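# Move wooden block from tote onto stand's plate

## Task

Take the wooden block out of the tote and set it on the stand's top plate. The stand's post is locked at the correct height and has to be locked at that height at the end; letting it drop quickly can fail the job even if a robot is holding it. At the end the tote must sit fully on the work bench with nothing hanging past the bench edge. Either robot or both may do the work. Finish by opening the gripper and backing away: everything must stay put without any robot supporting it, and no robot may be toppled or left leaning.

## Robot and tools

Robots: two identical Hello Robot Stretch 3 units, r1 and r2. Each has a two-wheel differential base (0.33 m long, 0.34 m wide, with a passive omni wheel at the back), a lift that moves along a vertical mast, and a telescoping arm that reaches out of the robot's RIGHT side. The base cannot move sideways, so to move the gripper forward or back you drive the base. The base turns in place about the point midway between the drive wheels, which is 0.05 m behind its front edge. If the arm is retracted and the wrist is folded, a turn sweeps a circle of radius 0.28 m. An unfolded, level wrist reaches outside that circle.

Frames: each robot reports in its own frames. The base frame has its origin on the floor between the drive wheels, x forward, y left, z up. The odometry frame is the base frame where the robot started the scene. hand_pose is the point where the closed fingertips meet, given in the base frame. With all wrist joints at zero, that frame's x points up, y points back along the arm toward the mast, and z points to the robot's rear. Only images, lidar_m and the depth grids show where one robot is relative to the other.

execute_actions: "actions" is a list holding one action object, or no action (this just returns state and images). The object is keyed "r1" and/or "r2". For each robot you may give:
- "base": exactly one command. translate_m is a straight drive, an offset in metres from the base's last reported position, -1 to 1, positive forward. rotate_rad is an in-place turn, an offset in radians, -3.2 to 3.2, positive to the left (counter-clockwise seen from above).
- "joints": absolute targets by name, each a single number. lift_m 0 to 1.1 (arm height on the mast); arm_m 0 to 0.52 (extension); wrist_yaw_rad -1.345 to 4.42 (0 along the arm, positive toward the front, 3.0 folded over the base); wrist_pitch_rad -1.57 to 0.451 (0 level, negative tips fingers down); wrist_roll_rad -2.911 to 2.911 (0 means fingers side by side, level); gripper_m -0.089 to 0.179 (larger is wider; actual fingertip gap is about 0.007 m less when nearly shut and 0.025 m less when fully open, zero below 0.007); head_pan_rad -3.953 to 1.73 (0 forward, positive left, -1.57 looks along the arm); head_tilt_rad -1.53 to 0.419 (negative looks down). Done tolerances are ±0.004 for lift, arm and gripper, ±0.02 for yaw, roll and head, ±0.05 for pitch.
- "contact_limits": {"arm_m": effort percent 1 to 100}; the arm halts with contact_stop at about that effort (negative when retracting) and holds no harder than it until the next action. Too low stops it immediately; values above the maximum are cut.
All motions in one action begin together. Anything left out may keep pushing toward its previous target without this showing in the status. An unknown key or an out-of-range number rejects the whole call. "cameras" picks which images come back: r1_head_camera, r1_nav_camera, r1_wrist_camera, r2_head_camera, r2_nav_camera, r2_wrist_camera, or "all"; omitted or null means all, [] means none. If a result reports a stop, the later motion calls in that same reply are skipped.

wait: {"seconds": 0 to 10}; commands nothing and returns state and images. zoom_image: {"camera": name, "region": [x0, y0, x1, y1]} in pixels of that camera's latest full image, top-left origin, at most 504 by 504. finished_scene: {"scene": number of the current scene}; ends it for good, so only call it after the goal is met and stable.

Result lines: base_status and joint_status tell how each motion of the last accepted action ended: done, off_target (resting away from target, maybe still pushing), contact_stop, time_out, torque_fault. After the last three the old target is dropped. on_its_own covers things not commanded in this call; "held at" is the held target, not the position. joint_positions, base_odometry (wheel counting, so slip looks like travel; heading -3.142 to 3.142, left positive), turned_by_wheels and turned_by_imu (turn since last result), base_tilt in degrees (forward and right positive, each with a fixed error up to about 4). motor_effort is percent of maximum, positive toward higher joint values, peak in brackets; readings are noisy with fixed offsets; positive wheel effort pushes forward. lidar_m: 12 distances in metres from the base origin, 30-degree sectors starting straight ahead and going counter-clockwise (4th left, 7th behind, 10th right), "-" for nothing seen, in a plane 0.17 m above the floor, range 0.15 to 12 m; it misses clear objects, sees the other robot, and its own mast or low lift can block sectors 5, 6, 9 and 10. wrist_depth_mm (45 to 1000) and head_depth_mm (280 to 4000, sideways image) are 7x7 grids of median depth in mm from top left. "pictures" lists the image order.

Behaviour: arm and lift stop and go slack when they hit something firmly; a slack lift with a load may sink, and closing the fingers on a surface pushes it up. Base, wrist and head have no contact stop. A wrist servo pushed hard for seconds shuts off for 10 s (torque_fault). The base is fast (0.30 m/s, 1.9 rad/s) only with lift_m under 0.30, arm_m under 0.03 and wrist_yaw_rad over 2.54; otherwise 0.10 m/s and 0.63 rad/s. Grip by commanding gripper_m below the object's width; release by going at least 0.02 above the touch value; the reading does not confirm a grasp. Fold or unfold the wrist only with lift_m 0.32 to 0.95, pitch -0.4 and roll near 0; once folded lift may drop to 0.25. With yaw below -0.4 keep pitch at -0.5 or lower.

Avoid: robots pressing or hitting each other (base contact plus any further drive is a hard press); pushing with the gripper above about 0.45 m, repeat pushes after a contact_stop, or driving while holding something fixed, all of which can tip a robot; if it snags, reverse in small steps, pull the gripper free, and lower lift to about 0.2 if still leaning. Also avoid drops, slips, slams, hard shoves and dropping the stand's post quickly. Commands are not perfectly equal between robots (up to 2.5 cm per metre), which matters for shared loads. Loose objects may occasionally be nudged by something.

Each tool is called after "Call:" in YAML: its name, and indented under it one key for each argument.

## Session

Call:
execute_actions:
  actions: []

Scene clock: 0.00 s.
r1.base_odometry: x=+0.000 y=+0.000 heading=+0.000 (m, m, rad; r1's odometry frame)
r1.turned_by_wheels: +0.000 (rad since the last result)
r1.turned_by_imu: +0.000 (rad since the last result)
r1.base_tilt: forward=+0.9 right=-0.5 (deg)
r1.lidar_m: 1.85 1.25 2.27 2.23 1.13 0.92 0.91 1.00 1.56 3.12 3.43 1.68
r1.head_depth_mm: 1942 2914 3805 3805 3869 3798 2469 / 1912 2802 3887 3813 3749 3771 2493 / 1920 2827 3966 3908 3899 3874 2501 / 1927 2862 3896 3975 3982 3967 2475 / 1919 2838 - 3987 - 3859 2504 / 1926 2802 - - 3971 1792 2449 / 1897 2812 - - - 1659 1255
r1.base_status: not commanded
r1.joint_positions: lift_m=+0.349 arm_m=+0.000 wrist_yaw_rad=+2.920 wrist_pitch_rad=-0.533 wrist_roll_rad=-0.004 gripper_m=+0.037 head_pan_rad=-0.001 head_tilt_rad=+0.013
r1.joint_status: not commanded
r1.motor_effort: left_wheel=+0 right_wheel=+0 lift_m=+18 arm_m=+0 wrist_yaw_rad=-1 wrist_pitch_rad=+5 wrist_roll_rad=+0 gripper_m=-1 head_pan_rad=+1 head_tilt_rad=+1 (%)
r1.hand_pose: x=+0.0245 y=+0.0585 z=+0.3369 quat_wxyz=(+0.261, +0.697, +0.110, +0.659) (m; r1's base frame)
r1.wrist_depth_mm: - - - - - - - / - - - - - - - / 923 - 925 929 908 916 931 / 735 - 731 739 731 744 748 / 613 593 628 607 618 611 626 / 522 529 - 530 547 525 524 / 458 - - 467 459 461 471
r2.base_odometry: x=+0.000 y=+0.000 heading=+0.000 (m, m, rad; r2's odometry frame)
r2.turned_by_wheels: +0.000 (rad since the last result)
r2.turned_by_imu: +0.000 (rad since the last result)
r2.base_tilt: forward=+0.7 right=-0.3 (deg)
r2.lidar_m: 4.02 1.31 1.49 3.44 1.61 0.86 0.72 0.72 0.81 1.32 3.48 3.92
r2.head_depth_mm: 2067 2653 - - - 3507 2409 / 2090 2932 - - - 3474 2373 / 2097 3239 - - - 3503 2350 / 2091 3247 - - - 3379 2313 / 2117 3289 - - - 3377 2295 / 2124 3359 3898 3959 - 3280 2275 / 2162 3458 3812 3934 3888 3287 2229
r2.base_status: not commanded
r2.joint_positions: lift_m=+0.598 arm_m=+0.001 wrist_yaw_rad=+3.025 wrist_pitch_rad=-0.504 wrist_roll_rad=+0.016 gripper_m=+0.037 head_pan_rad=-0.002 head_tilt_rad=-0.005
r2.joint_status: not commanded
r2.motor_effort: left_wheel=+0 right_wheel=-1 lift_m=+21 arm_m=+0 wrist_yaw_rad=+0 wrist_pitch_rad=+4 wrist_roll_rad=+0 gripper_m=+0 head_pan_rad=+0 head_tilt_rad=+2 (%)
r2.hand_pose: x=+0.0036 y=+0.0655 z=+0.5922 quat_wxyz=(+0.217, +0.699, +0.134, +0.668) (m; r2's base frame)
r2.wrist_depth_mm: - - - - - - - / - - - - - - - / - - - - - - - / - - - - - - - / - 990 - 972 999 957 944 / 848 869 - 847 - 804 825 / 763 763 734 737 746 726 712
pictures: r1_head_camera (sideways: a quarter turn clockwise sets it upright), r1_nav_camera (sideways: a quarter turn counterclockwise sets it upright), r1_wrist_camera, r2_head_camera (sideways: a quarter turn clockwise sets it upright), r2_nav_camera (sideways: a quarter turn counterclockwise sets it upright), r2_wrist_camera
Images, in order (width x height): r1_head_camera 896x504, r1_nav_camera 672x504, r1_wrist_camera 644x364, r2_head_camera 896x504, r2_nav_camera 672x504, r2_wrist_camera 644x364.

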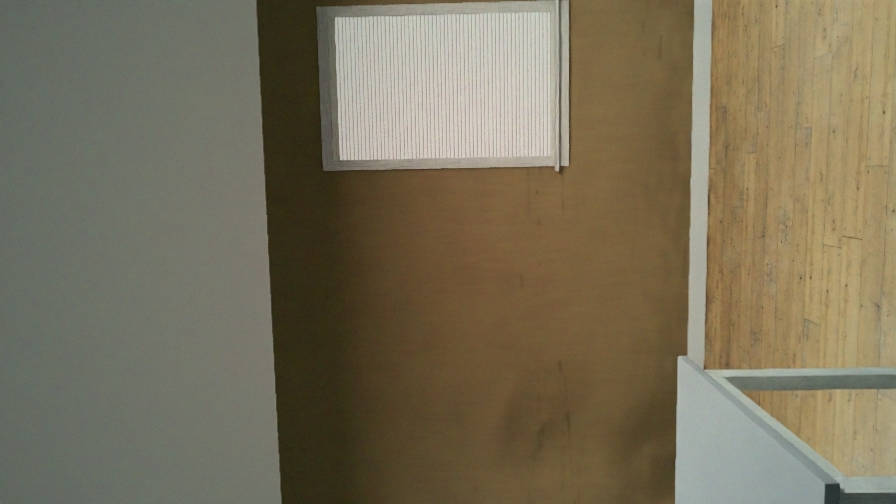

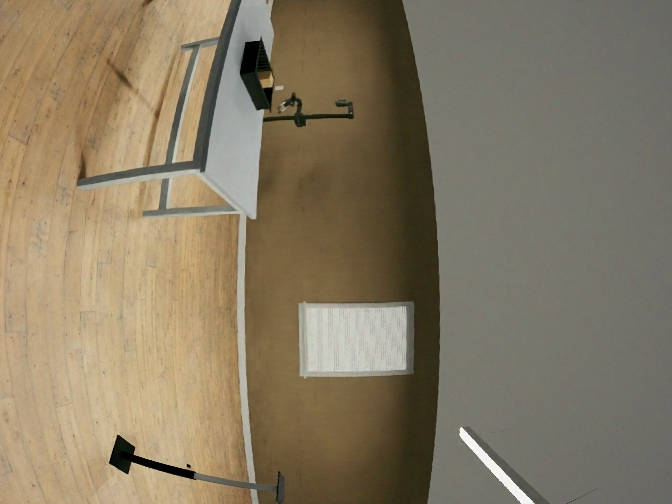

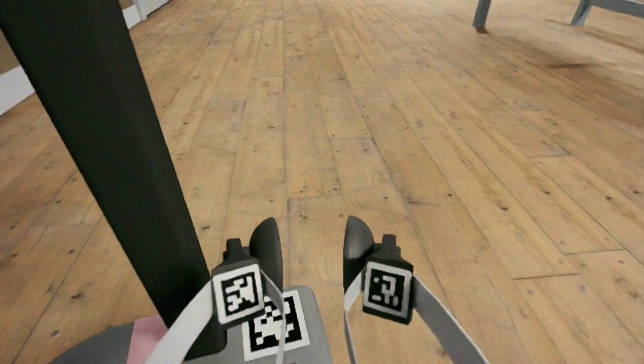

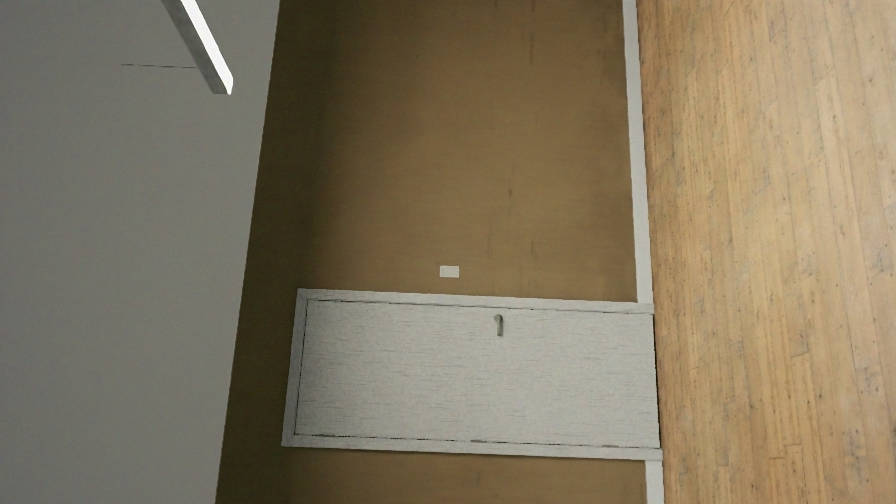

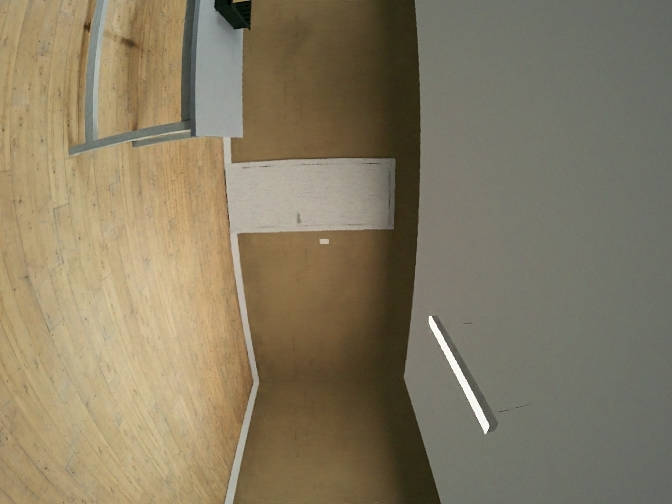

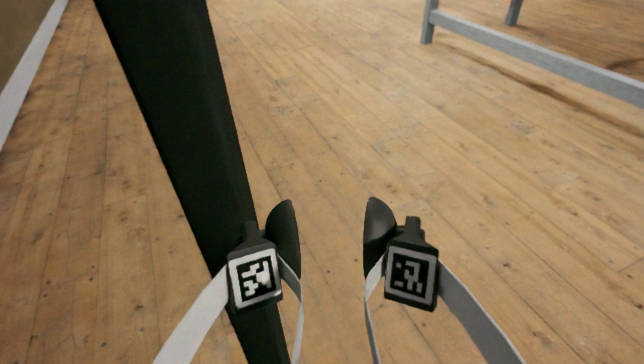

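Call:
execute_actions:
  actions:
    - {"r1":{"joints":{"head_pan_rad":0.6,"head_tilt_rad":-0.2}}}
  cameras: ["r1_head_camera"]

Scene clock: 5.87 s.
r1.base_odometry: x=+0.000 y=+0.000 heading=+0.000 (m, m, rad; r1's odometry frame)
r1.turned_by_wheels: +0.000 (rad since the last result)
r1.turned_by_imu: -0.001 (rad since the last result)
r1.base_tilt: forward=+0.8 right=-0.6 (deg)
r1.lidar_m: 1.85 1.25 2.27 2.24 1.13 0.92 0.91 1.00 1.56 3.13 3.45 1.68
r1.head_depth_mm: 3132 3909 3994 - 1514 2215 1806 / 3105 - - - 1528 2105 1668 / 3112 - - - 1528 2327 1812 / 3040 - - - 1779 2436 1811 / 3066 - - - 1924 2453 1810 / 3051 - - - 3040 2438 1812 / 3086 - - - 3048 2307 1822
r1.base_status: not commanded
r1.joint_positions: lift_m=+0.349 arm_m=+0.000 wrist_yaw_rad=+2.920 wrist_pitch_rad=-0.533 wrist_roll_rad=-0.004 gripper_m=+0.037 head_pan_rad=+0.593 head_tilt_rad=-0.197
r1.joint_status: all done
r1.motor_effort: left_wheel=-1(1) right_wheel=+0(0) lift_m=+18(18) arm_m=+0(0) wrist_yaw_rad=-1(0) wrist_pitch_rad=+5(4) wrist_roll_rad=+0(0) gripper_m=-1(1) head_pan_rad=+3(22) head_tilt_rad=-3(23) (%)
r1.hand_pose: x=+0.0245 y=+0.0585 z=+0.3369 quat_wxyz=(+0.261, +0.697, +0.110, +0.659) (m; r1's base frame)
r1.wrist_depth_mm: - - - - - - - / - - - - - - - / 881 - 914 908 921 921 947 / 728 - 737 732 728 729 745 / 620 588 641 609 615 619 612 / 520 525 - 528 543 528 536 / 455 - - 462 452 468 465
r2.base_odometry: x=+0.000 y=+0.000 heading=+0.000 (m, m, rad; r2's odometry frame)
r2.turned_by_wheels: +0.000 (rad since the last result)
r2.turned_by_imu: +0.000 (rad since the last result)
r2.base_tilt: forward=+0.7 right=-0.3 (deg)
r2.lidar_m: 3.99 1.32 1.48 3.45 1.60 0.86 0.72 0.72 0.81 1.32 3.49 3.93
r2.head_depth_mm: 2067 2721 - - - 3558 2375 / 2073 2957 - - - 3499 2347 / 2090 3189 - - - 3427 2329 / 2115 3272 - - - 3420 2277 / 2122 3248 - - - 3385 2274 / 2143 3299 3930 - - 3345 2274 / 2163 3349 3908 3786 3899 3272 2257
r2.base_status: not commanded
r2.joint_positions: lift_m=+0.598 arm_m=+0.001 wrist_yaw_rad=+3.025 wrist_pitch_rad=-0.504 wrist_roll_rad=+0.016 gripper_m=+0.037 head_pan_rad=-0.002 head_tilt_rad=-0.005
r2.joint_status: not commanded
r2.motor_effort: left_wheel=+1(1) right_wheel=+0(1) lift_m=+21(21) arm_m=+0(0) wrist_yaw_rad=+0(0) wrist_pitch_rad=+5(4) wrist_roll_rad=+0(0) gripper_m=+0(0) head_pan_rad=+0(0) head_tilt_rad=+2(2) (%)
r2.hand_pose: x=+0.0036 y=+0.0655 z=+0.5922 quat_wxyz=(+0.217, +0.699, +0.134, +0.668) (m; r2's base frame)
r2.wrist_depth_mm: - - - - - - - / - - - - - - - / - - - - - - - / - - - - - - - / 986 996 - 971 - 897 943 / 879 864 - 838 - 819 795 / 763 772 744 723 767 746 717
pictures: r1_head_camera (sideways: a quarter turn clockwise sets it upright)
Images, in order (width x height): r1_head_camera 896x504.

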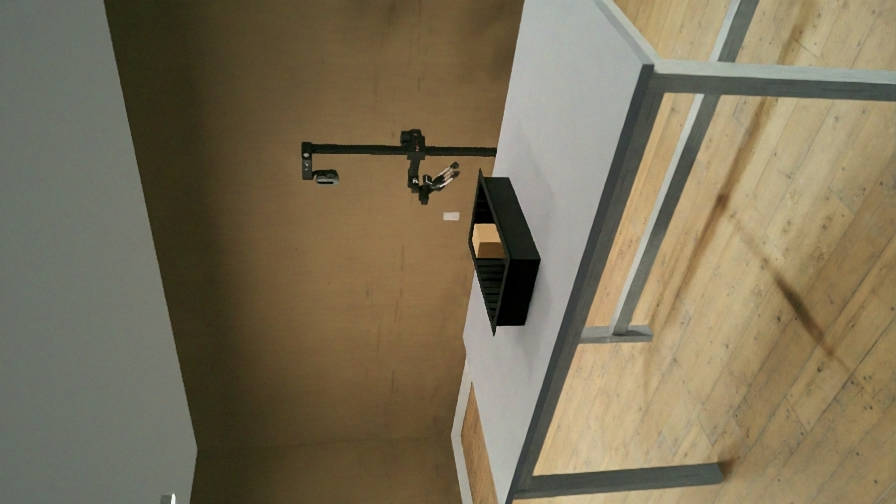

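Call:
execute_actions:
  actions:
    - {"r1":{"base":{"rotate_rad":0.86},"joints":{"lift_m":0.28,"head_pan_rad":-0.8,"head_tilt_rad":-0.5}}}
  cameras: []

Call:
execute_actions:
  actions:
    - {"r1":{"base":{"translate_m":1.0}}}
  cameras: []

Call:
execute_actions:
  actions:
    - {"r1":{"base":{"translate_m":0.3}}}
  cameras: []

Call:
execute_actions:
  actions:
    - {"r1":{"base":{"rotate_rad":0.71},"joints":{"head_pan_rad":-1.57}}}
  cameras: ["r1_head_camera"]

Scene clock: 23.60 s.
r1.base_odometry: x=+0.000 y=+0.000 heading=+0.860 (m, m, rad; r1's odometry frame)
r1.turned_by_wheels: +0.860 (rad since the last result)
r1.turned_by_imu: +0.867 (rad since the last result)
r1.base_tilt: forward=+0.8 right=-0.5 (deg)
r1.lidar_m: 2.27 4.01 1.33 0.96 0.92 0.94 1.25 3.13 3.23 1.68 3.89 1.25
r1.head_depth_mm: 3295 3529 3832 2832 2107 1672 1374 / 3384 3581 3896 2867 2125 1644 1369 / 3458 3697 3840 2818 2101 1652 1367 / 3445 3735 3995 2885 2095 1659 1368 / 3552 3843 3980 2597 2110 1659 1362 / 3635 3881 1819 2187 1952 1612 1363 / 3633 3915 1831 1384 2107 1645 1368
r1.base_status: done
r1.joint_positions: lift_m=+0.280 arm_m=+0.000 wrist_yaw_rad=+2.920 wrist_pitch_rad=-0.533 wrist_roll_rad=-0.004 gripper_m=+0.037 head_pan_rad=-0.793 head_tilt_rad=-0.494
r1.joint_status: all done
r1.motor_effort: left_wheel=-4(12) right_wheel=+3(9) lift_m=+14(16) arm_m=+0(1) wrist_yaw_rad=+0(1) wrist_pitch_rad=+5(5) wrist_roll_rad=+0(0) gripper_m=+0(0) head_pan_rad=-3(25) head_tilt_rad=-4(28) (%)
r1.hand_pose: x=+0.0245 y=+0.0585 z=+0.2680 quat_wxyz=(+0.261, +0.697, +0.110, +0.659) (m; r1's base frame)
r1.wrist_depth_mm: - 838 969 - - - - / - 878 - - - - - / 728 - 773 783 801 791 798 / 621 - 617 628 635 639 630 / 525 503 546 542 531 527 530 / 458 - - 452 467 453 454 / - - - - 388 397 396
r2.base_odometry: x=+0.000 y=+0.000 heading=+0.000 (m, m, rad; r2's odometry frame)
r2.turned_by_wheels: +0.000 (rad since the last result)
r2.turned_by_imu: -0.001 (rad since the last result)
r2.base_tilt: forward=+0.6 right=-0.2 (deg)
r2.lidar_m: 4.01 1.32 1.48 3.47 1.60 0.86 0.72 0.72 0.81 1.32 3.48 3.93
r2.head_depth_mm: 2056 2736 - - - 3507 2404 / 2072 2944 - - - 3513 2354 / 2108 3167 - - - 3431 2298 / 2113 3275 - - - 3353 2319 / 2128 3269 - - - 3433 2332 / 2145 3327 3900 3887 - 3337 2283 / 2172 3348 3865 3823 3830 3276 2271
r2.base_status: not commanded
r2.joint_positions: lift_m=+0.598 arm_m=+0.001 wrist_yaw_rad=+3.025 wrist_pitch_rad=-0.504 wrist_roll_rad=+0.016 gripper_m=+0.037 head_pan_rad=-0.002 head_tilt_rad=-0.005
r2.joint_status: not commanded
r2.motor_effort: left_wheel=+1(1) right_wheel=-1(1) lift_m=+21(21) arm_m=+0(0) wrist_yaw_rad=+1(1) wrist_pitch_rad=+5(5) wrist_roll_rad=+0(0) gripper_m=-1(1) head_pan_rad=+0(0) head_tilt_rad=+2(2) (%)
r2.hand_pose: x=+0.0036 y=+0.0655 z=+0.5922 quat_wxyz=(+0.217, +0.699, +0.134, +0.668) (m; r2's base frame)
r2.wrist_depth_mm: - - - - - - - / - - - - - - - / - - - - - - - / - - - - - - - / - - - 981 962 939 932 / 872 861 - 832 - 821 801 / 763 765 726 746 748 744 724
pictures: none
No camera images: the call's "cameras" was empty. Leave "cameras" out to get every camera's image.

Scene clock: 28.60 s.
r1.base_odometry: x=+0.653 y=+0.758 heading=+0.860 (m, m, rad; r1's odometry frame)
r1.turned_by_wheels: +0.000 (rad since the last result)
r1.turned_by_imu: +0.002 (rad since the last result)
r1.base_tilt: forward=+0.8 right=-0.4 (deg)
r1.lidar_m: 1.27 4.83 2.07 1.51 1.44 1.48 1.98 3.97 1.96 0.66 1.26 1.29
r1.head_depth_mm: 2817 3050 3231 1174 867 753 1369 / 2857 3096 3345 1180 867 749 1371 / 2932 3180 3476 1174 867 781 1367 / 2963 3246 3529 1176 864 1522 1367 / 3040 3312 3541 1103 861 1531 1368 / 3066 3245 3559 1064 866 1558 1360 / 3083 3292 3710 1097 861 1600 1367
r1.base_status: done
r1.joint_positions: lift_m=+0.280 arm_m=+0.000 wrist_yaw_rad=+2.920 wrist_pitch_rad=-0.533 wrist_roll_rad=-0.004 gripper_m=+0.037 head_pan_rad=-0.793 head_tilt_rad=-0.494
r1.joint_status: not commanded
r1.motor_effort: left_wheel=-4(10) right_wheel=+3(9) lift_m=+14(14) arm_m=+0(1) wrist_yaw_rad=+0(0) wrist_pitch_rad=+5(5) wrist_roll_rad=+0(0) gripper_m=-1(0) head_pan_rad=-3(2) head_tilt_rad=-4(3) (%)
r1.hand_pose: x=+0.0245 y=+0.0585 z=+0.2680 quat_wxyz=(+0.261, +0.697, +0.110, +0.659) (m; r1's base frame)
r1.wrist_depth_mm: - - - - - - - / - - - - - - - / 777 - 773 785 800 787 785 / 631 - 639 627 639 644 630 / 526 509 535 538 527 529 531 / 455 - - 450 461 453 451 / - - - - 389 399 395
r2.base_odometry: x=+0.000 y=+0.000 heading=+0.000 (m, m, rad; r2's odometry frame)
r2.turned_by_wheels: +0.000 (rad since the last result)
r2.turned_by_imu: -0.001 (rad since the last result)
r2.base_tilt: forward=+0.7 right=-0.1 (deg)
r2.lidar_m: 4.01 1.32 1.48 3.46 1.60 0.86 0.72 0.72 0.81 1.32 3.48 3.92
r2.head_depth_mm: 2059 2706 - - - 3537 2349 / 2077 2964 - - - 3525 2327 / 2074 3168 - - - 3421 2334 / 2107 3262 - - - 3397 2297 / 2099 3334 - - - 3365 2279 / 2138 3322 3888 3938 3947 3378 2298 / 2133 3367 3824 3888 3810 3269 2250
r2.base_status: not commanded
r2.joint_positions: lift_m=+0.598 arm_m=+0.001 wrist_yaw_rad=+3.025 wrist_pitch_rad=-0.504 wrist_roll_rad=+0.016 gripper_m=+0.037 head_pan_rad=-0.002 head_tilt_rad=-0.005
r2.joint_status: not commanded
r2.motor_effort: left_wheel=+1(1) right_wheel=-1(1) lift_m=+21(21) arm_m=+0(0) wrist_yaw_rad=+0(0) wrist_pitch_rad=+4(5) wrist_roll_rad=+0(1) gripper_m=+0(0) head_pan_rad=+0(1) head_tilt_rad=+2(2) (%)
r2.hand_pose: x=+0.0036 y=+0.0655 z=+0.5922 quat_wxyz=(+0.217, +0.699, +0.134, +0.668) (m; r2's base frame)
r2.wrist_depth_mm: - - - - - - - / - - - - - - - / - - - - - - - / - - - - - - - / - - - 955 978 933 959 / 870 860 - 836 - 819 814 / 760 757 740 740 734 732 713
pictures: none
No camera images: the call's "cameras" was empty. Leave "cameras" out to get every camera's image.

Scene clock: 31.43 s.
r1.base_odometry: x=+0.849 y=+0.985 heading=+0.860 (m, m, rad; r1's odometry frame)
r1.turned_by_wheels: +0.000 (rad since the last result)
r1.turned_by_imu: +0.000 (rad since the last result)
r1.base_tilt: forward=+0.8 right=-0.6 (deg)
r1.lidar_m: 0.97 4.56 2.30 1.66 1.60 1.64 2.21 4.22 0.69 0.73 1.09 1.13
r1.head_depth_mm: 2706 2871 3086 1180 868 684 594 / 2735 2970 3192 1181 865 684 592 / 2830 2962 3258 1057 803 679 610 / 2833 3037 3422 1074 764 682 1267 / 2917 3111 3424 1092 776 678 1277 / 2891 3137 3453 1170 800 679 1309 / 2966 3221 3567 1177 859 680 1331
r1.base_status: done
r1.joint_positions: lift_m=+0.280 arm_m=+0.000 wrist_yaw_rad=+2.920 wrist_pitch_rad=-0.533 wrist_roll_rad=-0.004 gripper_m=+0.037 head_pan_rad=-0.793 head_tilt_rad=-0.494
r1.joint_status: not commanded
r1.motor_effort: left_wheel=-4(10) right_wheel=+3(9) lift_m=+14(14) arm_m=+1(0) wrist_yaw_rad=+0(0) wrist_pitch_rad=+5(5) wrist_roll_rad=+0(1) gripper_m=-1(0) head_pan_rad=-2(2) head_tilt_rad=-3(4) (%)
r1.hand_pose: x=+0.0245 y=+0.0585 z=+0.2680 quat_wxyz=(+0.261, +0.697, +0.110, +0.659) (m; r1's base frame)
r1.wrist_depth_mm: - - - - - - - / - - - - - - - / 758 - 779 778 781 787 790 / 620 - 635 630 632 631 630 / 520 503 539 542 522 530 539 / 457 - - 455 461 449 453 / - - - - 391 393 396
r2.base_odometry: x=+0.000 y=+0.000 heading=+0.000 (m, m, rad; r2's odometry frame)
r2.turned_by_wheels: +0.000 (rad since the last result)
r2.turned_by_imu: +0.000 (rad since the last result)
r2.base_tilt: forward=+0.6 right=-0.2 (deg)
r2.lidar_m: 4.01 1.32 1.48 3.45 1.60 0.86 0.72 0.72 0.81 1.32 3.47 3.93
r2.head_depth_mm: 2047 2723 - - - 3576 2387 / 2073 2966 - - - 3494 2307 / 2113 3189 - - - 3502 2338 / 2120 3181 - - - 3425 2298 / 2139 3267 - - - 3399 2308 / 2138 3287 3916 3971 3975 3349 2304 / 2153 3324 3757 3862 3881 3239 2260
r2.base_status: not commanded
r2.joint_positions: lift_m=+0.598 arm_m=+0.001 wrist_yaw_rad=+3.025 wrist_pitch_rad=-0.504 wrist_roll_rad=+0.016 gripper_m=+0.037 head_pan_rad=-0.002 head_tilt_rad=-0.005
r2.joint_status: not commanded
r2.motor_effort: left_wheel=+1(1) right_wheel=-1(1) lift_m=+21(21) arm_m=+0(0) wrist_yaw_rad=+0(1) wrist_pitch_rad=+5(5) wrist_roll_rad=+0(1) gripper_m=-1(0) head_pan_rad=+0(0) head_tilt_rad=+2(2) (%)
r2.hand_pose: x=+0.0036 y=+0.0655 z=+0.5922 quat_wxyz=(+0.217, +0.699, +0.134, +0.668) (m; r2's base frame)
r2.wrist_depth_mm: - - - - - - - / - - - - - - - / - - - - - - - / - - - - - - - / 988 - - 935 981 942 926 / 861 874 - 835 - 811 810 / 763 772 732 742 750 718 736
pictures: none
No camera images: the call's "cameras" was empty. Leave "cameras" out to get every camera's image.

Scene clock: 33.10 s.
r1.base_odometry: x=+0.849 y=+0.985 heading=+1.569 (m, m, rad; r1's odometry frame)
r1.turned_by_wheels: +0.710 (rad since the last result)
r1.turned_by_imu: +0.715 (rad since the last result)
r1.base_tilt: forward=+0.8 right=-0.5 (deg)
r1.lidar_m: 3.96 1.96 1.60 1.60 1.75 2.72 2.14 0.69 1.10 1.10 1.20 0.97
r1.head_depth_mm: 2732 2927 3218 1180 867 684 594 / 2754 2960 3198 1177 865 682 610 / 2823 3029 3215 1109 810 682 608 / 2822 3034 3296 1076 764 678 1272 / 2851 3066 3363 1090 773 680 1272 / 2870 3066 3361 1113 773 683 1303 / 2854 3116 3430 1167 857 679 1300
r1.base_status: done
r1.joint_positions: lift_m=+0.280 arm_m=+0.000 wrist_yaw_rad=+2.920 wrist_pitch_rad=-0.533 wrist_roll_rad=-0.004 gripper_m=+0.037 head_pan_rad=-1.563 head_tilt_rad=-0.494
r1.joint_status: all done
r1.motor_effort: left_wheel=-4(12) right_wheel=+3(9) lift_m=+14(14) arm_m=+0(1) wrist_yaw_rad=+0(0) wrist_pitch_rad=+5(5) wrist_roll_rad=+0(0) gripper_m=+0(1) head_pan_rad=-2(27) head_tilt_rad=-4(3) (%)
r1.hand_pose: x=+0.0245 y=+0.0585 z=+0.2680 quat_wxyz=(+0.261, +0.697, +0.110, +0.659) (m; r1's base frame)
r1.wrist_depth_mm: - - - - - - - / - - - - - - - / 763 - 796 784 791 794 805 / 616 - 628 633 629 629 643 / 527 500 549 541 525 525 524 / 458 - - 454 468 448 451 / - - - - 389 394 396
r2.base_odometry: x=+0.000 y=+0.000 heading=+0.000 (m, m, rad; r2's odometry frame)
r2.turned_by_wheels: +0.000 (rad since the last result)
r2.turned_by_imu: +0.000 (rad since the last result)
r2.base_tilt: forward=+0.6 right=-0.1 (deg)
r2.lidar_m: 4.00 1.32 1.48 3.44 1.60 0.86 0.72 0.72 0.81 1.32 3.49 3.90
r2.head_depth_mm: 2064 2711 - - - 3534 2352 / 2087 2932 - - - 3488 2355 / 2084 3152 - - - 3410 2343 / 2107 3259 - - - 3423 2274 / 2128 3234 - - - 3425 2268 / 2123 3387 - 3965 - 3309 2261 / 2165 3363 3832 3795 3906 3212 2232
r2.base_status: not commanded
r2.joint_positions: lift_m=+0.598 arm_m=+0.001 wrist_yaw_rad=+3.025 wrist_pitch_rad=-0.504 wrist_roll_rad=+0.016 gripper_m=+0.037 head_pan_rad=-0.002 head_tilt_rad=-0.005
r2.joint_status: not commanded
r2.motor_effort: left_wheel=+1(1) right_wheel=+0(1) lift_m=+21(21) arm_m=+0(0) wrist_yaw_rad=+1(1) wrist_pitch_rad=+4(5) wrist_roll_rad=+1(1) gripper_m=+0(0) head_pan_rad=-1(0) head_tilt_rad=+2(2) (%)
r2.hand_pose: x=+0.0036 y=+0.0655 z=+0.5922 quat_wxyz=(+0.217, +0.699, +0.134, +0.668) (m; r2's base frame)
r2.wrist_depth_mm: - - - - - - - / - - - - - - - / - - - - - - - / - - - - - - - / - - - 963 976 905 952 / 863 867 - 833 - 848 811 / 774 760 727 738 713 733 730
pictures: r1_head_camera (sideways: a quarter turn clockwise sets it upright)
Images, in order (width x height): r1_head_camera 896x504.

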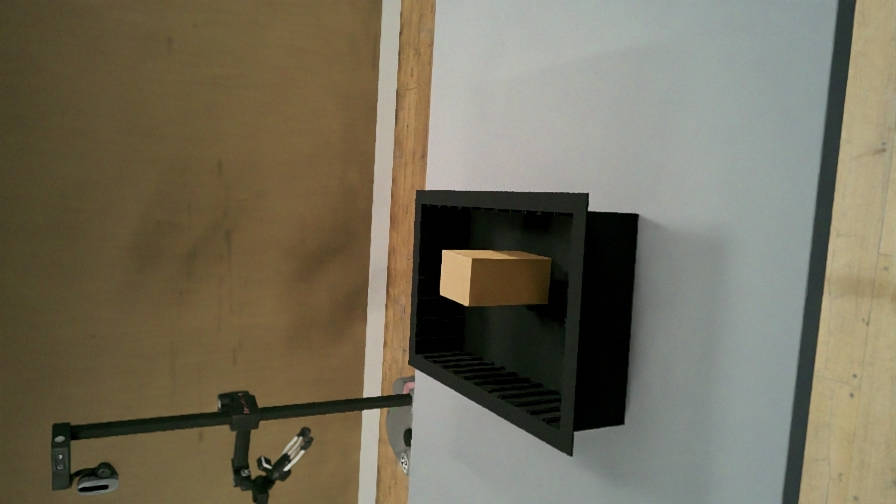

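Call:
execute_actions:
  actions:
    - {"r1":{"joints":{"lift_m":0.94,"wrist_pitch_rad":-0.4}}}
  cameras: []

Call:
execute_actions:
  actions:
    - {"r1":{"joints":{"wrist_yaw_rad":0,"gripper_m":0.15}}}
  cameras: []

Call:
execute_actions:
  actions:
    - {"r1":{"joints":{"lift_m":1.09,"wrist_pitch_rad":-1.3,"arm_m":0.2}}}
  cameras: ["r1_head_camera","r1_wrist_camera"]

Scene clock: 49.40 s.
r1.base_odometry: x=+0.849 y=+0.985 heading=+1.569 (m, m, rad; r1's odometry frame)
r1.turned_by_wheels: +0.000 (rad since the last result)
r1.turned_by_imu: -0.002 (rad since the last result)
r1.base_tilt: forward=+0.8 right=-0.6 (deg)
r1.lidar_m: 3.95 1.95 1.60 1.59 1.75 2.72 2.13 0.69 1.11 1.10 1.20 0.97
r1.head_depth_mm: 2705 2916 3208 1175 867 737 - / 2764 3009 3217 1183 862 701 - / 2806 2967 3291 1116 814 683 - / 2784 3096 3304 1069 762 680 - / 2851 3099 3380 1091 773 682 - / 2837 3065 3340 1109 776 680 1265 / 2838 3105 3439 1169 858 679 1304
r1.base_status: not commanded
r1.joint_positions: lift_m=+0.940 arm_m=+0.000 wrist_yaw_rad=+2.920 wrist_pitch_rad=-0.420 wrist_roll_rad=-0.004 gripper_m=+0.037 head_pan_rad=-1.563 head_tilt_rad=-0.494
r1.joint_status: all done
r1.motor_effort: left_wheel=-4(4) right_wheel=+3(4) lift_m=+22(25) arm_m=+0(1) wrist_yaw_rad=+0(0) wrist_pitch_rad=+8(9) wrist_roll_rad=+0(0) gripper_m=-1(1) head_pan_rad=-2(2) head_tilt_rad=-4(3) (%)
r1.hand_pose: x=+0.0280 y=+0.0737 z=+0.9519 quat_wxyz=(+0.223, +0.702, +0.071, +0.673) (m; r1's base frame)
r1.wrist_depth_mm: - - - - - - - / - - - - - - - / - - - - - - - / - - - - - - - / - - - - - - - / - - - - - - - / - - - - - - -
r2.base_odometry: x=+0.000 y=+0.000 heading=+0.000 (m, m, rad; r2's odometry frame)
r2.turned_by_wheels: +0.000 (rad since the last result)
r2.turned_by_imu: -0.001 (rad since the last result)
r2.base_tilt: forward=+0.6 right=-0.3 (deg)
r2.lidar_m: 4.01 1.31 1.48 3.45 1.61 0.86 0.72 0.72 0.81 1.32 3.49 3.93
r2.head_depth_mm: 2049 2737 - - - 3533 2361 / 2062 2949 - - - 3515 2342 / 2101 3180 - - - 3507 2323 / 2110 3215 - - - 3420 2307 / 2115 3278 - - - 3357 2293 / 2152 3362 3962 3976 - 3375 2263 / 2182 3369 3827 3825 3882 3332 2246
r2.base_status: not commanded
r2.joint_positions: lift_m=+0.598 arm_m=+0.001 wrist_yaw_rad=+3.025 wrist_pitch_rad=-0.504 wrist_roll_rad=+0.016 gripper_m=+0.037 head_pan_rad=-0.002 head_tilt_rad=-0.005
r2.joint_status: not commanded
r2.motor_effort: left_wheel=+0(1) right_wheel=-1(1) lift_m=+21(21) arm_m=+0(0) wrist_yaw_rad=+0(1) wrist_pitch_rad=+5(5) wrist_roll_rad=+0(0) gripper_m=-1(0) head_pan_rad=+0(0) head_tilt_rad=+2(2) (%)
r2.hand_pose: x=+0.0036 y=+0.0655 z=+0.5922 quat_wxyz=(+0.217, +0.699, +0.134, +0.668) (m; r2's base frame)
r2.wrist_depth_mm: - - - - - - - / - - - - - - - / - - - - - - - / - - - - - - - / 963 - - 968 970 958 918 / 869 893 - 838 - 838 825 / 757 752 728 734 730 736 732
pictures: none
No camera images: the call's "cameras" was empty. Leave "cameras" out to get every camera's image.

Scene clock: 51.87 s.
r1.base_odometry: x=+0.849 y=+0.985 heading=+1.569 (m, m, rad; r1's odometry frame)
r1.turned_by_wheels: +0.000 (rad since the last result)
r1.turned_by_imu: +0.000 (rad since the last result)
r1.base_tilt: forward=+0.8 right=-0.5 (deg)
r1.lidar_m: 3.99 1.96 1.60 1.59 1.75 2.72 2.14 0.70 1.11 1.10 1.21 0.97
r1.head_depth_mm: 2698 2946 3215 1178 863 741 - / 2772 2968 3221 1176 868 715 - / 2774 3000 3230 1120 813 - - / 2769 3080 3321 1073 762 - - / 2774 3086 3335 1089 771 680 1270 / 2813 3069 3356 1112 775 693 1298 / 2863 3129 3469 1168 863 679 1305
r1.base_status: not commanded
r1.joint_positions: lift_m=+0.940 arm_m=+0.000 wrist_yaw_rad=+0.002 wrist_pitch_rad=-0.420 wrist_roll_rad=-0.004 gripper_m=+0.150 head_pan_rad=-1.563 head_tilt_rad=-0.494
r1.joint_status: all done
r1.motor_effort: left_wheel=-5(5) right_wheel=+4(3) lift_m=+22(22) arm_m=+1(0) wrist_yaw_rad=-3(4) wrist_pitch_rad=+8(8) wrist_roll_rad=+0(0) gripper_m=-1(81) head_pan_rad=-2(2) head_tilt_rad=-4(3) (%)
r1.hand_pose: x=-0.0210 y=-0.3690 z=+0.9519 quat_wxyz=(+0.693, +0.149, -0.690, -0.147) (m; r1's base frame)
r1.wrist_depth_mm: - - - - - - - / - - - - - - - / 760 772 706 584 768 764 770 / 561 539 455 454 571 573 570 / 456 471 456 456 456 478 462 / 378 382 381 382 379 - 380 / 345 320 323 327 324 316 326
r2.base_odometry: x=+0.000 y=+0.000 heading=+0.000 (m, m, rad; r2's odometry frame)
r2.turned_by_wheels: +0.000 (rad since the last result)
r2.turned_by_imu: +0.000 (rad since the last result)
r2.base_tilt: forward=+0.6 right=-0.2 (deg)
r2.lidar_m: 4.02 1.32 1.48 3.46 1.60 0.86 0.72 0.72 0.81 1.32 3.47 3.92
r2.head_depth_mm: 2032 2701 - - - 3539 2389 / 2094 2990 - - - 3469 2329 / 2081 3233 - - - 3401 2340 / 2098 3208 - - - 3365 2322 / 2116 3213 - - - 3345 2299 / 2147 3246 3860 3969 3967 3330 2283 / 2170 3311 3810 3846 3863 3288 2275
r2.base_status: not commanded
r2.joint_positions: lift_m=+0.598 arm_m=+0.001 wrist_yaw_rad=+3.025 wrist_pitch_rad=-0.504 wrist_roll_rad=+0.016 gripper_m=+0.037 head_pan_rad=-0.002 head_tilt_rad=-0.005
r2.joint_status: not commanded
r2.motor_effort: left_wheel=+1(1) right_wheel=-1(1) lift_m=+21(21) arm_m=+0(0) wrist_yaw_rad=+0(1) wrist_pitch_rad=+5(5) wrist_roll_rad=+0(0) gripper_m=+0(3) head_pan_rad=+0(0) head_tilt_rad=+2(2) (%)
r2.hand_pose: x=+0.0036 y=+0.0655 z=+0.5922 quat_wxyz=(+0.217, +0.699, +0.134, +0.668) (m; r2's base frame)
r2.wrist_depth_mm: - - - - - - - / - - - - - - - / - - - - - - - / - - - - - - - / - - - 966 970 946 926 / 859 867 - 850 - 835 828 / 761 760 746 742 746 718 721
pictures: none
No camera images: the call's "cameras" was empty. Leave "cameras" out to get every camera's image.

Scene clock: 54.57 s.
r1.base_odometry: x=+0.849 y=+0.985 heading=+1.569 (m, m, rad; r1's odometry frame)
r1.turned_by_wheels: +0.000 (rad since the last result)
r1.turned_by_imu: +0.000 (rad since the last result)
r1.base_tilt: forward=+0.9 right=-0.6 (deg)
r1.lidar_m: 3.96 1.96 1.60 1.60 1.75 2.72 2.13 0.69 1.11 1.10 1.20 0.97
r1.head_depth_mm: 2664 3015 3324 1177 868 681 592 / 2670 - - 1173 901 682 609 / 2752 - - - 816 681 610 / 2801 3057 - - 755 679 1273 / 2868 3077 3344 1095 774 681 1277 / 2912 3062 3356 1110 772 681 1309 / 2886 3102 3402 1170 857 678 1299
r1.base_status: not commanded
r1.joint_positions: lift_m=+1.090 arm_m=+0.200 wrist_yaw_rad=+0.000 wrist_pitch_rad=-1.298 wrist_roll_rad=-0.004 gripper_m=+0.150 head_pan_rad=-1.563 head_tilt_rad=-0.494
r1.joint_status: all done
r1.motor_effort: left_wheel=-4(4) right_wheel=+3(4) lift_m=+22(25) arm_m=+6(7) wrist_yaw_rad=-1(3) wrist_pitch_rad=-1(8) wrist_roll_rad=+0(0) gripper_m=-1(1) head_pan_rad=-2(3) head_tilt_rad=-3(3) (%)
r1.hand_pose: x=-0.0216 y=-0.3905 z=+0.9752 quat_wxyz=(+0.565, +0.428, -0.562, -0.427) (m; r1's base frame)
r1.wrist_depth_mm: 393 391 367 351 411 416 418 / 386 388 388 393 399 404 409 / 372 375 379 386 390 393 398 / 372 370 370 377 379 384 390 / - - - - 374 376 378 / - - - - - - - / - - - - - - -
r2.base_odometry: x=+0.000 y=+0.000 heading=+0.000 (m, m, rad; r2's odometry frame)
r2.turned_by_wheels: +0.000 (rad since the last result)
r2.turned_by_imu: +0.000 (rad since the last result)
r2.base_tilt: forward=+0.7 right=-0.1 (deg)
r2.lidar_m: 4.00 1.32 1.48 3.42 1.60 0.86 0.72 0.72 0.81 1.32 3.48 3.90
r2.head_depth_mm: 2055 2714 - - - 3542 2361 / 2075 2939 - - - 3594 2354 / 2080 3189 - - - 3448 2301 / 2130 3233 - - - 3382 2278 / 2155 3304 - - - 3465 2294 / 2153 3320 3891 - 3946 3312 2278 / 2159 3310 3792 3860 3868 3324 2237
r2.base_status: not commanded
r2.joint_positions: lift_m=+0.598 arm_m=+0.001 wrist_yaw_rad=+3.025 wrist_pitch_rad=-0.504 wrist_roll_rad=+0.016 gripper_m=+0.037 head_pan_rad=-0.002 head_tilt_rad=-0.005
r2.joint_status: not commanded
r2.motor_effort: left_wheel=+1(0) right_wheel=-1(1) lift_m=+21(21) arm_m=+0(0) wrist_yaw_rad=+0(0) wrist_pitch_rad=+5(5) wrist_roll_rad=+0(0) gripper_m=-1(1) head_pan_rad=-1(0) head_tilt_rad=+2(2) (%)
r2.hand_pose: x=+0.0036 y=+0.0655 z=+0.5922 quat_wxyz=(+0.217, +0.699, +0.134, +0.668) (m; r2's base frame)
r2.wrist_depth_mm: - - - - - - - / - - - - - - - / - - - - - - - / - - - - - - - / 998 972 - 962 976 959 914 / 863 865 - 833 - 810 806 / 755 756 716 732 727 737 732
pictures: r1_head_camera (sideways: a quarter turn clockwise sets it upright), r1_wrist_camera
Images, in order (width x height): r1_head_camera 896x504, r1_wrist_camera 644x364.

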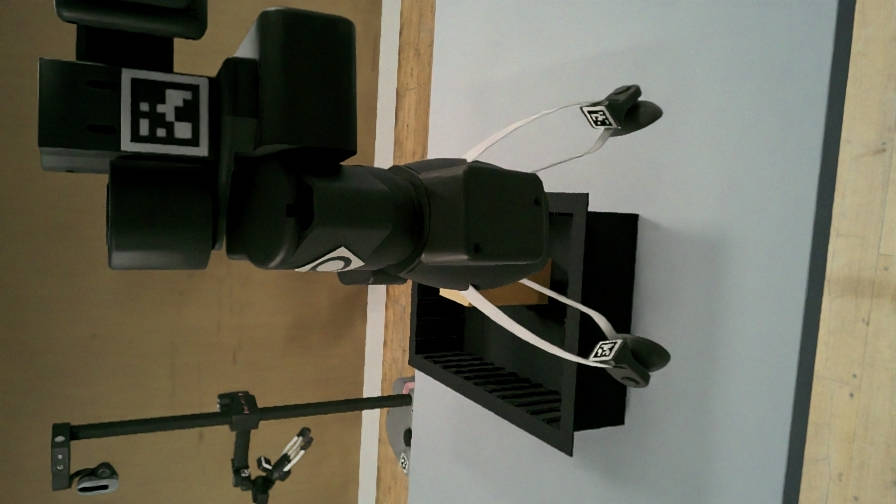

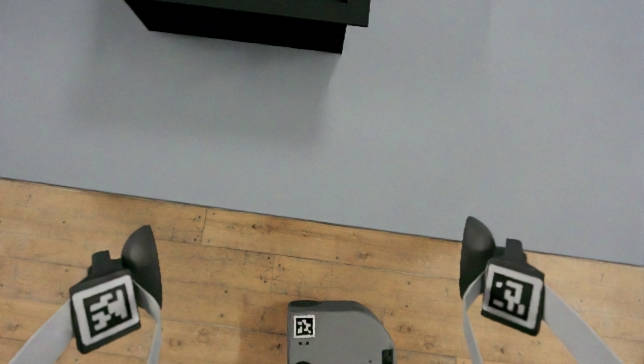

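Call:
execute_actions:
  actions:
    - {"r1":{"base":{"translate_m":0.06},"joints":{"arm_m":0.42}}}
  cameras: ["r1_wrist_camera"]

Scene clock: 61.23 s.
r1.base_odometry: x=+0.849 y=+1.045 heading=+1.569 (m, m, rad; r1's odometry frame)
r1.turned_by_wheels: +0.000 (rad since the last result)
r1.turned_by_imu: -0.001 (rad since the last result)
r1.base_tilt: forward=+0.8 right=-0.6 (deg)
r1.lidar_m: 3.93 1.93 1.60 1.59 1.74 2.71 2.20 0.74 1.11 1.11 1.22 0.92
r1.head_depth_mm: 2676 3030 3160 1179 866 682 609 / 2704 3016 3273 1175 863 682 608 / 2740 - 3273 1075 766 681 1265 / 2799 - - 1079 774 681 1267 / 2839 3096 3383 1095 771 680 1315 / 2832 3011 3356 1166 830 679 1301 / 2868 3182 3472 1165 858 679 1330
r1.base_status: done
r1.joint_positions: lift_m=+1.090 arm_m=+0.420 wrist_yaw_rad=+0.000 wrist_pitch_rad=-1.298 wrist_roll_rad=-0.004 gripper_m=+0.150 head_pan_rad=-1.563 head_tilt_rad=-0.494
r1.joint_status: all done
r1.motor_effort: left_wheel=-4(7) right_wheel=+3(7) lift_m=+22(22) arm_m=+6(9) wrist_yaw_rad=-1(1) wrist_pitch_rad=+0(1) wrist_roll_rad=+0(0) gripper_m=+0(1) head_pan_rad=-2(1) head_tilt_rad=-4(4) (%)
r1.hand_pose: x=-0.0216 y=-0.6103 z=+0.9752 quat_wxyz=(+0.565, +0.428, -0.562, -0.427) (m; r1's base frame)
r1.wrist_depth_mm: 390 393 394 277 342 415 420 / 379 383 386 377 367 403 410 / 372 372 377 382 381 393 397 / 362 322 367 372 373 385 390 / 356 359 360 284 289 375 377 / 349 351 357 358 366 - 372 / 345 344 347 352 355 358 364
r2.base_odometry: x=+0.000 y=+0.000 heading=+0.000 (m, m, rad; r2's odometry frame)
r2.turned_by_wheels: +0.000 (rad since the last result)
r2.turned_by_imu: -0.001 (rad since the last result)
r2.base_tilt: forward=+0.6 right=-0.1 (deg)
r2.lidar_m: 4.00 1.31 1.48 3.44 1.61 0.86 0.72 0.72 0.81 1.32 3.49 3.91
r2.head_depth_mm: 2053 2759 - - - 3560 2372 / 2066 2947 - - - 3477 2359 / 2078 3163 - - - 3485 2340 / 2119 3251 - - - 3405 2312 / 2133 3318 - - - 3373 2287 / 2131 3352 3926 3990 3990 3342 2276 / 2143 3412 3779 3846 3892 3342 2238
r2.base_status: not commanded
r2.joint_positions: lift_m=+0.598 arm_m=+0.001 wrist_yaw_rad=+3.025 wrist_pitch_rad=-0.504 wrist_roll_rad=+0.016 gripper_m=+0.037 head_pan_rad=-0.002 head_tilt_rad=-0.005
r2.joint_status: not commanded
r2.motor_effort: left_wheel=+1(1) right_wheel=-1(1) lift_m=+21(21) arm_m=+0(0) wrist_yaw_rad=+0(0) wrist_pitch_rad=+5(4) wrist_roll_rad=+1(1) gripper_m=-1(0) head_pan_rad=+0(1) head_tilt_rad=+2(2) (%)
r2.hand_pose: x=+0.0036 y=+0.0655 z=+0.5922 quat_wxyz=(+0.217, +0.699, +0.134, +0.668) (m; r2's base frame)
r2.wrist_depth_mm: - - - - - - - / - - - - - - - / - - - - - - - / - - - - - - - / 998 992 - 949 988 958 930 / 864 840 - 832 - 826 799 / 756 774 740 735 732 727 717
pictures: r1_wrist_camera
Images, in order (width x height): r1_wrist_camera 644x364.

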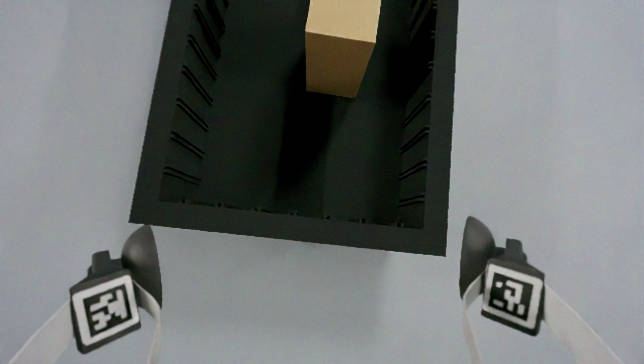

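Call:
execute_actions:
  actions:
    - {"r1":{"base":{"translate_m":-0.025},"joints":{"arm_m":0.52,"wrist_pitch_rad":-1.0}}}
  cameras: ["r1_wrist_camera"]

Scene clock: 70.27 s.
r1.base_odometry: x=+0.849 y=+1.020 heading=+1.569 (m, m, rad; r1's odometry frame)
r1.turned_by_wheels: +0.000 (rad since the last result)
r1.turned_by_imu: -0.001 (rad since the last result)
r1.base_tilt: forward=+0.7 right=-0.6 (deg)
r1.lidar_m: 3.93 1.93 1.60 1.58 1.74 2.71 2.17 0.73 1.11 1.10 1.21 0.94
r1.head_depth_mm: 2704 2969 3210 1175 863 684 608 / 2722 2988 3230 1176 865 683 613 / 2782 3060 3254 1091 782 681 1270 / 2770 - 3424 1071 770 682 1270 / 2819 3061 3340 1082 773 682 1268 / 2821 3045 3291 1170 799 681 1302 / 2826 3146 3432 1173 858 679 1304
r1.base_status: done
r1.joint_positions: lift_m=+1.090 arm_m=+0.519 wrist_yaw_rad=+0.000 wrist_pitch_rad=-1.012 wrist_roll_rad=-0.004 gripper_m=+0.150 head_pan_rad=-1.563 head_tilt_rad=-0.494
r1.joint_status: all done
r1.motor_effort: left_wheel=-4(9) right_wheel=+3(4) lift_m=+22(22) arm_m=+5(6) wrist_yaw_rad=+0(1) wrist_pitch_rad=+5(5) wrist_roll_rad=+0(0) gripper_m=-1(0) head_pan_rad=-2(2) head_tilt_rad=-4(4) (%)
r1.hand_pose: x=-0.0216 y=-0.7797 z=+0.9984 quat_wxyz=(+0.620, +0.344, -0.617, -0.343) (m; r1's base frame)
r1.wrist_depth_mm: 533 536 - - - - - / 494 494 403 399 505 512 517 / 448 452 437 450 428 472 478 / 418 426 417 424 424 440 439 / 393 393 393 282 396 410 417 / 370 307 370 356 366 - 386 / 344 291 347 351 331 353 362
r2.base_odometry: x=+0.000 y=+0.000 heading=+0.000 (m, m, rad; r2's odometry frame)
r2.turned_by_wheels: +0.000 (rad since the last result)
r2.turned_by_imu: -0.001 (rad since the last result)
r2.base_tilt: forward=+0.6 right=-0.2 (deg)
r2.lidar_m: 4.01 1.31 1.48 3.45 1.60 0.86 0.72 0.72 0.81 1.32 3.49 3.91
r2.head_depth_mm: 2046 2706 - - - 3527 2360 / 2060 2939 - - - 3482 2358 / 2071 3197 - - - 3487 2333 / 2108 3225 - - - 3381 2313 / 2099 3246 - - - 3333 2285 / 2136 3335 3942 3913 3922 3282 2271 / 2138 3404 3873 3841 3871 3295 2250
r2.base_status: not commanded
r2.joint_positions: lift_m=+0.598 arm_m=+0.001 wrist_yaw_rad=+3.025 wrist_pitch_rad=-0.504 wrist_roll_rad=+0.016 gripper_m=+0.037 head_pan_rad=-0.002 head_tilt_rad=-0.005
r2.joint_status: not commanded
r2.motor_effort: left_wheel=+1(0) right_wheel=-1(1) lift_m=+21(21) arm_m=+0(0) wrist_yaw_rad=+1(1) wrist_pitch_rad=+5(5) wrist_roll_rad=+1(0) gripper_m=+0(0) head_pan_rad=+0(1) head_tilt_rad=+2(2) (%)
r2.hand_pose: x=+0.0036 y=+0.0655 z=+0.5922 quat_wxyz=(+0.217, +0.699, +0.134, +0.668) (m; r2's base frame)
r2.wrist_depth_mm: - - - - - - - / - - - - - - - / - - - - - - - / - - - - - - - / - - - 976 986 944 937 / 857 853 - 857 - 835 820 / 765 760 739 737 717 714 701
pictures: r1_wrist_camera
Images, in order (width x height): r1_wrist_camera 644x364.

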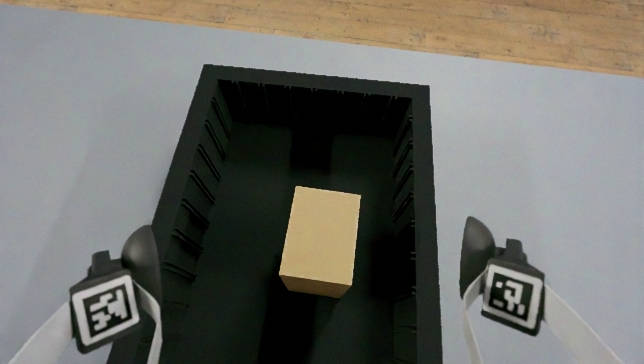

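Call:
execute_actions:
  actions:
    - {"r1":{"joints":{"wrist_pitch_rad":-0.75,"lift_m":1.0}}}
  cameras: ["r1_wrist_camera"]

Scene clock: 77.83 s.
r1.base_odometry: x=+0.849 y=+1.020 heading=+1.569 (m, m, rad; r1's odometry frame)
r1.turned_by_wheels: +0.000 (rad since the last result)
r1.turned_by_imu: -0.001 (rad since the last result)
r1.base_tilt: forward=+0.8 right=-0.6 (deg)
r1.lidar_m: 3.94 1.93 1.60 1.59 1.74 2.72 2.17 0.72 1.11 1.10 1.21 0.94
r1.head_depth_mm: 2675 2925 - 1122 866 683 610 / 2747 2911 3292 1180 865 681 611 / 2760 2973 3334 1079 777 681 1277 / 2850 3030 - 1067 768 682 1276 / 2825 3103 3297 1071 774 680 1284 / 2839 3043 3298 1162 797 681 1303 / 2845 3147 3420 1162 861 678 1299
r1.base_status: not commanded
r1.joint_positions: lift_m=+1.000 arm_m=+0.519 wrist_yaw_rad=+0.000 wrist_pitch_rad=-0.767 wrist_roll_rad=-0.004 gripper_m=+0.150 head_pan_rad=-1.563 head_tilt_rad=-0.494
r1.joint_status: all done
r1.motor_effort: left_wheel=-4(4) right_wheel=+3(3) lift_m=+14(19) arm_m=+6(7) wrist_yaw_rad=-1(1) wrist_pitch_rad=+7(7) wrist_roll_rad=+0(0) gripper_m=+0(1) head_pan_rad=-2(2) head_tilt_rad=-4(4) (%)
r1.hand_pose: x=-0.0216 y=-0.8323 z=+0.9438 quat_wxyz=(+0.657, +0.265, -0.654, -0.264) (m; r1's base frame)
r1.wrist_depth_mm: - - - - - - - / - - - - - - - / 465 471 356 351 478 482 491 / 404 396 382 389 356 422 423 / 362 355 360 365 354 382 377 / 329 283 326 209 295 - 333 / - 266 299 192 285 301 306
r2.base_odometry: x=+0.000 y=+0.000 heading=+0.000 (m, m, rad; r2's odometry frame)
r2.turned_by_wheels: +0.000 (rad since the last result)
r2.turned_by_imu: +0.000 (rad since the last result)
r2.base_tilt: forward=+0.5 right=-0.2 (deg)
r2.lidar_m: 4.00 1.32 1.48 3.45 1.60 0.86 0.72 0.72 0.81 1.32 3.48 3.91
r2.head_depth_mm: 2052 2736 - - - 3485 2386 / 2086 2925 - - - 3518 2350 / 2076 3203 - - - 3411 2344 / 2115 3228 - - - 3428 2313 / 2152 3301 - - - 3420 2284 / 2133 3349 3910 3890 3944 3327 2263 / 2158 3396 3833 3890 3852 3313 2238
r2.base_status: not commanded
r2.joint_positions: lift_m=+0.598 arm_m=+0.001 wrist_yaw_rad=+3.025 wrist_pitch_rad=-0.504 wrist_roll_rad=+0.016 gripper_m=+0.037 head_pan_rad=-0.002 head_tilt_rad=-0.005
r2.joint_status: not commanded
r2.motor_effort: left_wheel=+1(1) right_wheel=-1(1) lift_m=+21(21) arm_m=+0(1) wrist_yaw_rad=+1(1) wrist_pitch_rad=+5(5) wrist_roll_rad=+0(0) gripper_m=-1(0) head_pan_rad=+1(1) head_tilt_rad=+2(2) (%)
r2.hand_pose: x=+0.0036 y=+0.0655 z=+0.5922 quat_wxyz=(+0.217, +0.699, +0.134, +0.668) (m; r2's base frame)
r2.wrist_depth_mm: - - - - - - - / - - - - - - - / - - - - - - - / - - - - - - - / 964 - - 952 999 928 944 / 857 850 - 836 - 806 793 / 775 784 739 747 746 723 722
pictures: r1_wrist_camera
Images, in order (width x height): r1_wrist_camera 644x364.

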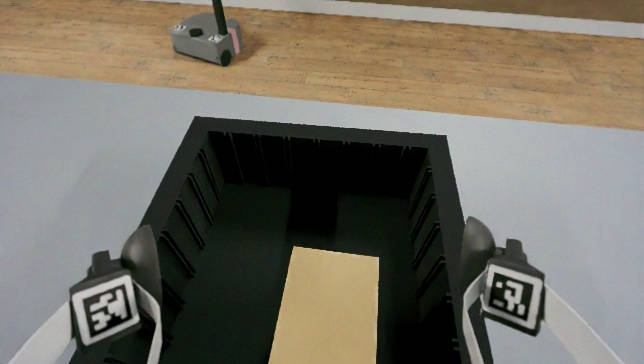

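Call:
execute_actions:
  actions:
    - {"r1":{"joints":{"lift_m":0.92}}}
  cameras: ["r1_wrist_camera"]

Scene clock: 82.43 s.
r1.base_odometry: x=+0.849 y=+1.020 heading=+1.569 (m, m, rad; r1's odometry frame)
r1.turned_by_wheels: +0.000 (rad since the last result)
r1.turned_by_imu: -0.001 (rad since the last result)
r1.base_tilt: forward=+0.8 right=-0.6 (deg)
r1.lidar_m: 3.95 1.93 1.60 1.59 1.74 2.71 2.17 0.72 1.11 1.10 1.21 0.94
r1.head_depth_mm: 2696 2983 3192 3183 - 663 608 / 2785 2984 3213 - 831 682 610 / 2758 3031 3137 1059 777 683 1278 / 2807 3059 3230 1012 767 682 1270 / 2840 3066 3339 1055 776 680 1271 / 2862 2993 3363 1176 796 680 1300 / 2863 3161 3477 1163 855 679 1298
r1.base_status: not commanded
r1.joint_positions: lift_m=+0.920 arm_m=+0.519 wrist_yaw_rad=+0.000 wrist_pitch_rad=-0.766 wrist_roll_rad=-0.004 gripper_m=+0.150 head_pan_rad=-1.563 head_tilt_rad=-0.494
r1.joint_status: all done
r1.motor_effort: left_wheel=-4(4) right_wheel=+3(3) lift_m=+14(13) arm_m=+6(6) wrist_yaw_rad=-1(0) wrist_pitch_rad=+7(7) wrist_roll_rad=+0(0) gripper_m=+1(0) head_pan_rad=-2(3) head_tilt_rad=-3(4) (%)
r1.hand_pose: x=-0.0216 y=-0.8324 z=+0.8639 quat_wxyz=(+0.657, +0.265, -0.654, -0.264) (m; r1's base frame)
r1.wrist_depth_mm: - - - - - - - / 412 400 293 291 285 428 - / 354 244 331 327 309 357 365 / 309 231 310 163 301 227 322 / 184 235 276 143 247 193 285 / 171 249 244 129 235 - 257 / - 224 222 119 220 164 232
r2.base_odometry: x=+0.000 y=+0.000 heading=+0.000 (m, m, rad; r2's odometry frame)
r2.turned_by_wheels: +0.000 (rad since the last result)
r2.turned_by_imu: +0.000 (rad since the last result)
r2.base_tilt: forward=+0.5 right=-0.2 (deg)
r2.lidar_m: 4.00 1.32 1.48 3.45 1.60 0.86 0.72 0.72 0.81 1.32 3.49 3.95
r2.head_depth_mm: 2063 2708 - - - 3589 2392 / 2065 2960 - - - 3493 2383 / 2072 3191 - - - 3458 2317 / 2131 3208 - - - 3486 2319 / 2125 3308 - - - 3347 2329 / 2120 3269 3954 3988 - 3305 2265 / 2165 3384 3905 3915 3880 3301 2278
r2.base_status: not commanded
r2.joint_positions: lift_m=+0.598 arm_m=+0.001 wrist_yaw_rad=+3.025 wrist_pitch_rad=-0.504 wrist_roll_rad=+0.016 gripper_m=+0.037 head_pan_rad=-0.002 head_tilt_rad=-0.005
r2.joint_status: not commanded
r2.motor_effort: left_wheel=+1(1) right_wheel=-1(1) lift_m=+21(21) arm_m=+0(0) wrist_yaw_rad=+0(1) wrist_pitch_rad=+4(4) wrist_roll_rad=+0(1) gripper_m=+0(1) head_pan_rad=+0(0) head_tilt_rad=+2(2) (%)
r2.hand_pose: x=+0.0036 y=+0.0655 z=+0.5922 quat_wxyz=(+0.217, +0.699, +0.134, +0.668) (m; r2's base frame)
r2.wrist_depth_mm: - - - - - - - / - - - - - - - / - - - - - - - / - - - - - - - / - 993 - 934 980 955 906 / 863 847 - 800 - 790 814 / 759 763 737 753 733 724 712
pictures: r1_wrist_camera
Images, in order (width x height): r1_wrist_camera 644x364.

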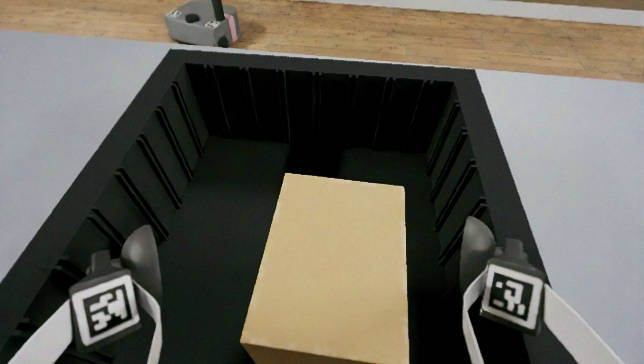

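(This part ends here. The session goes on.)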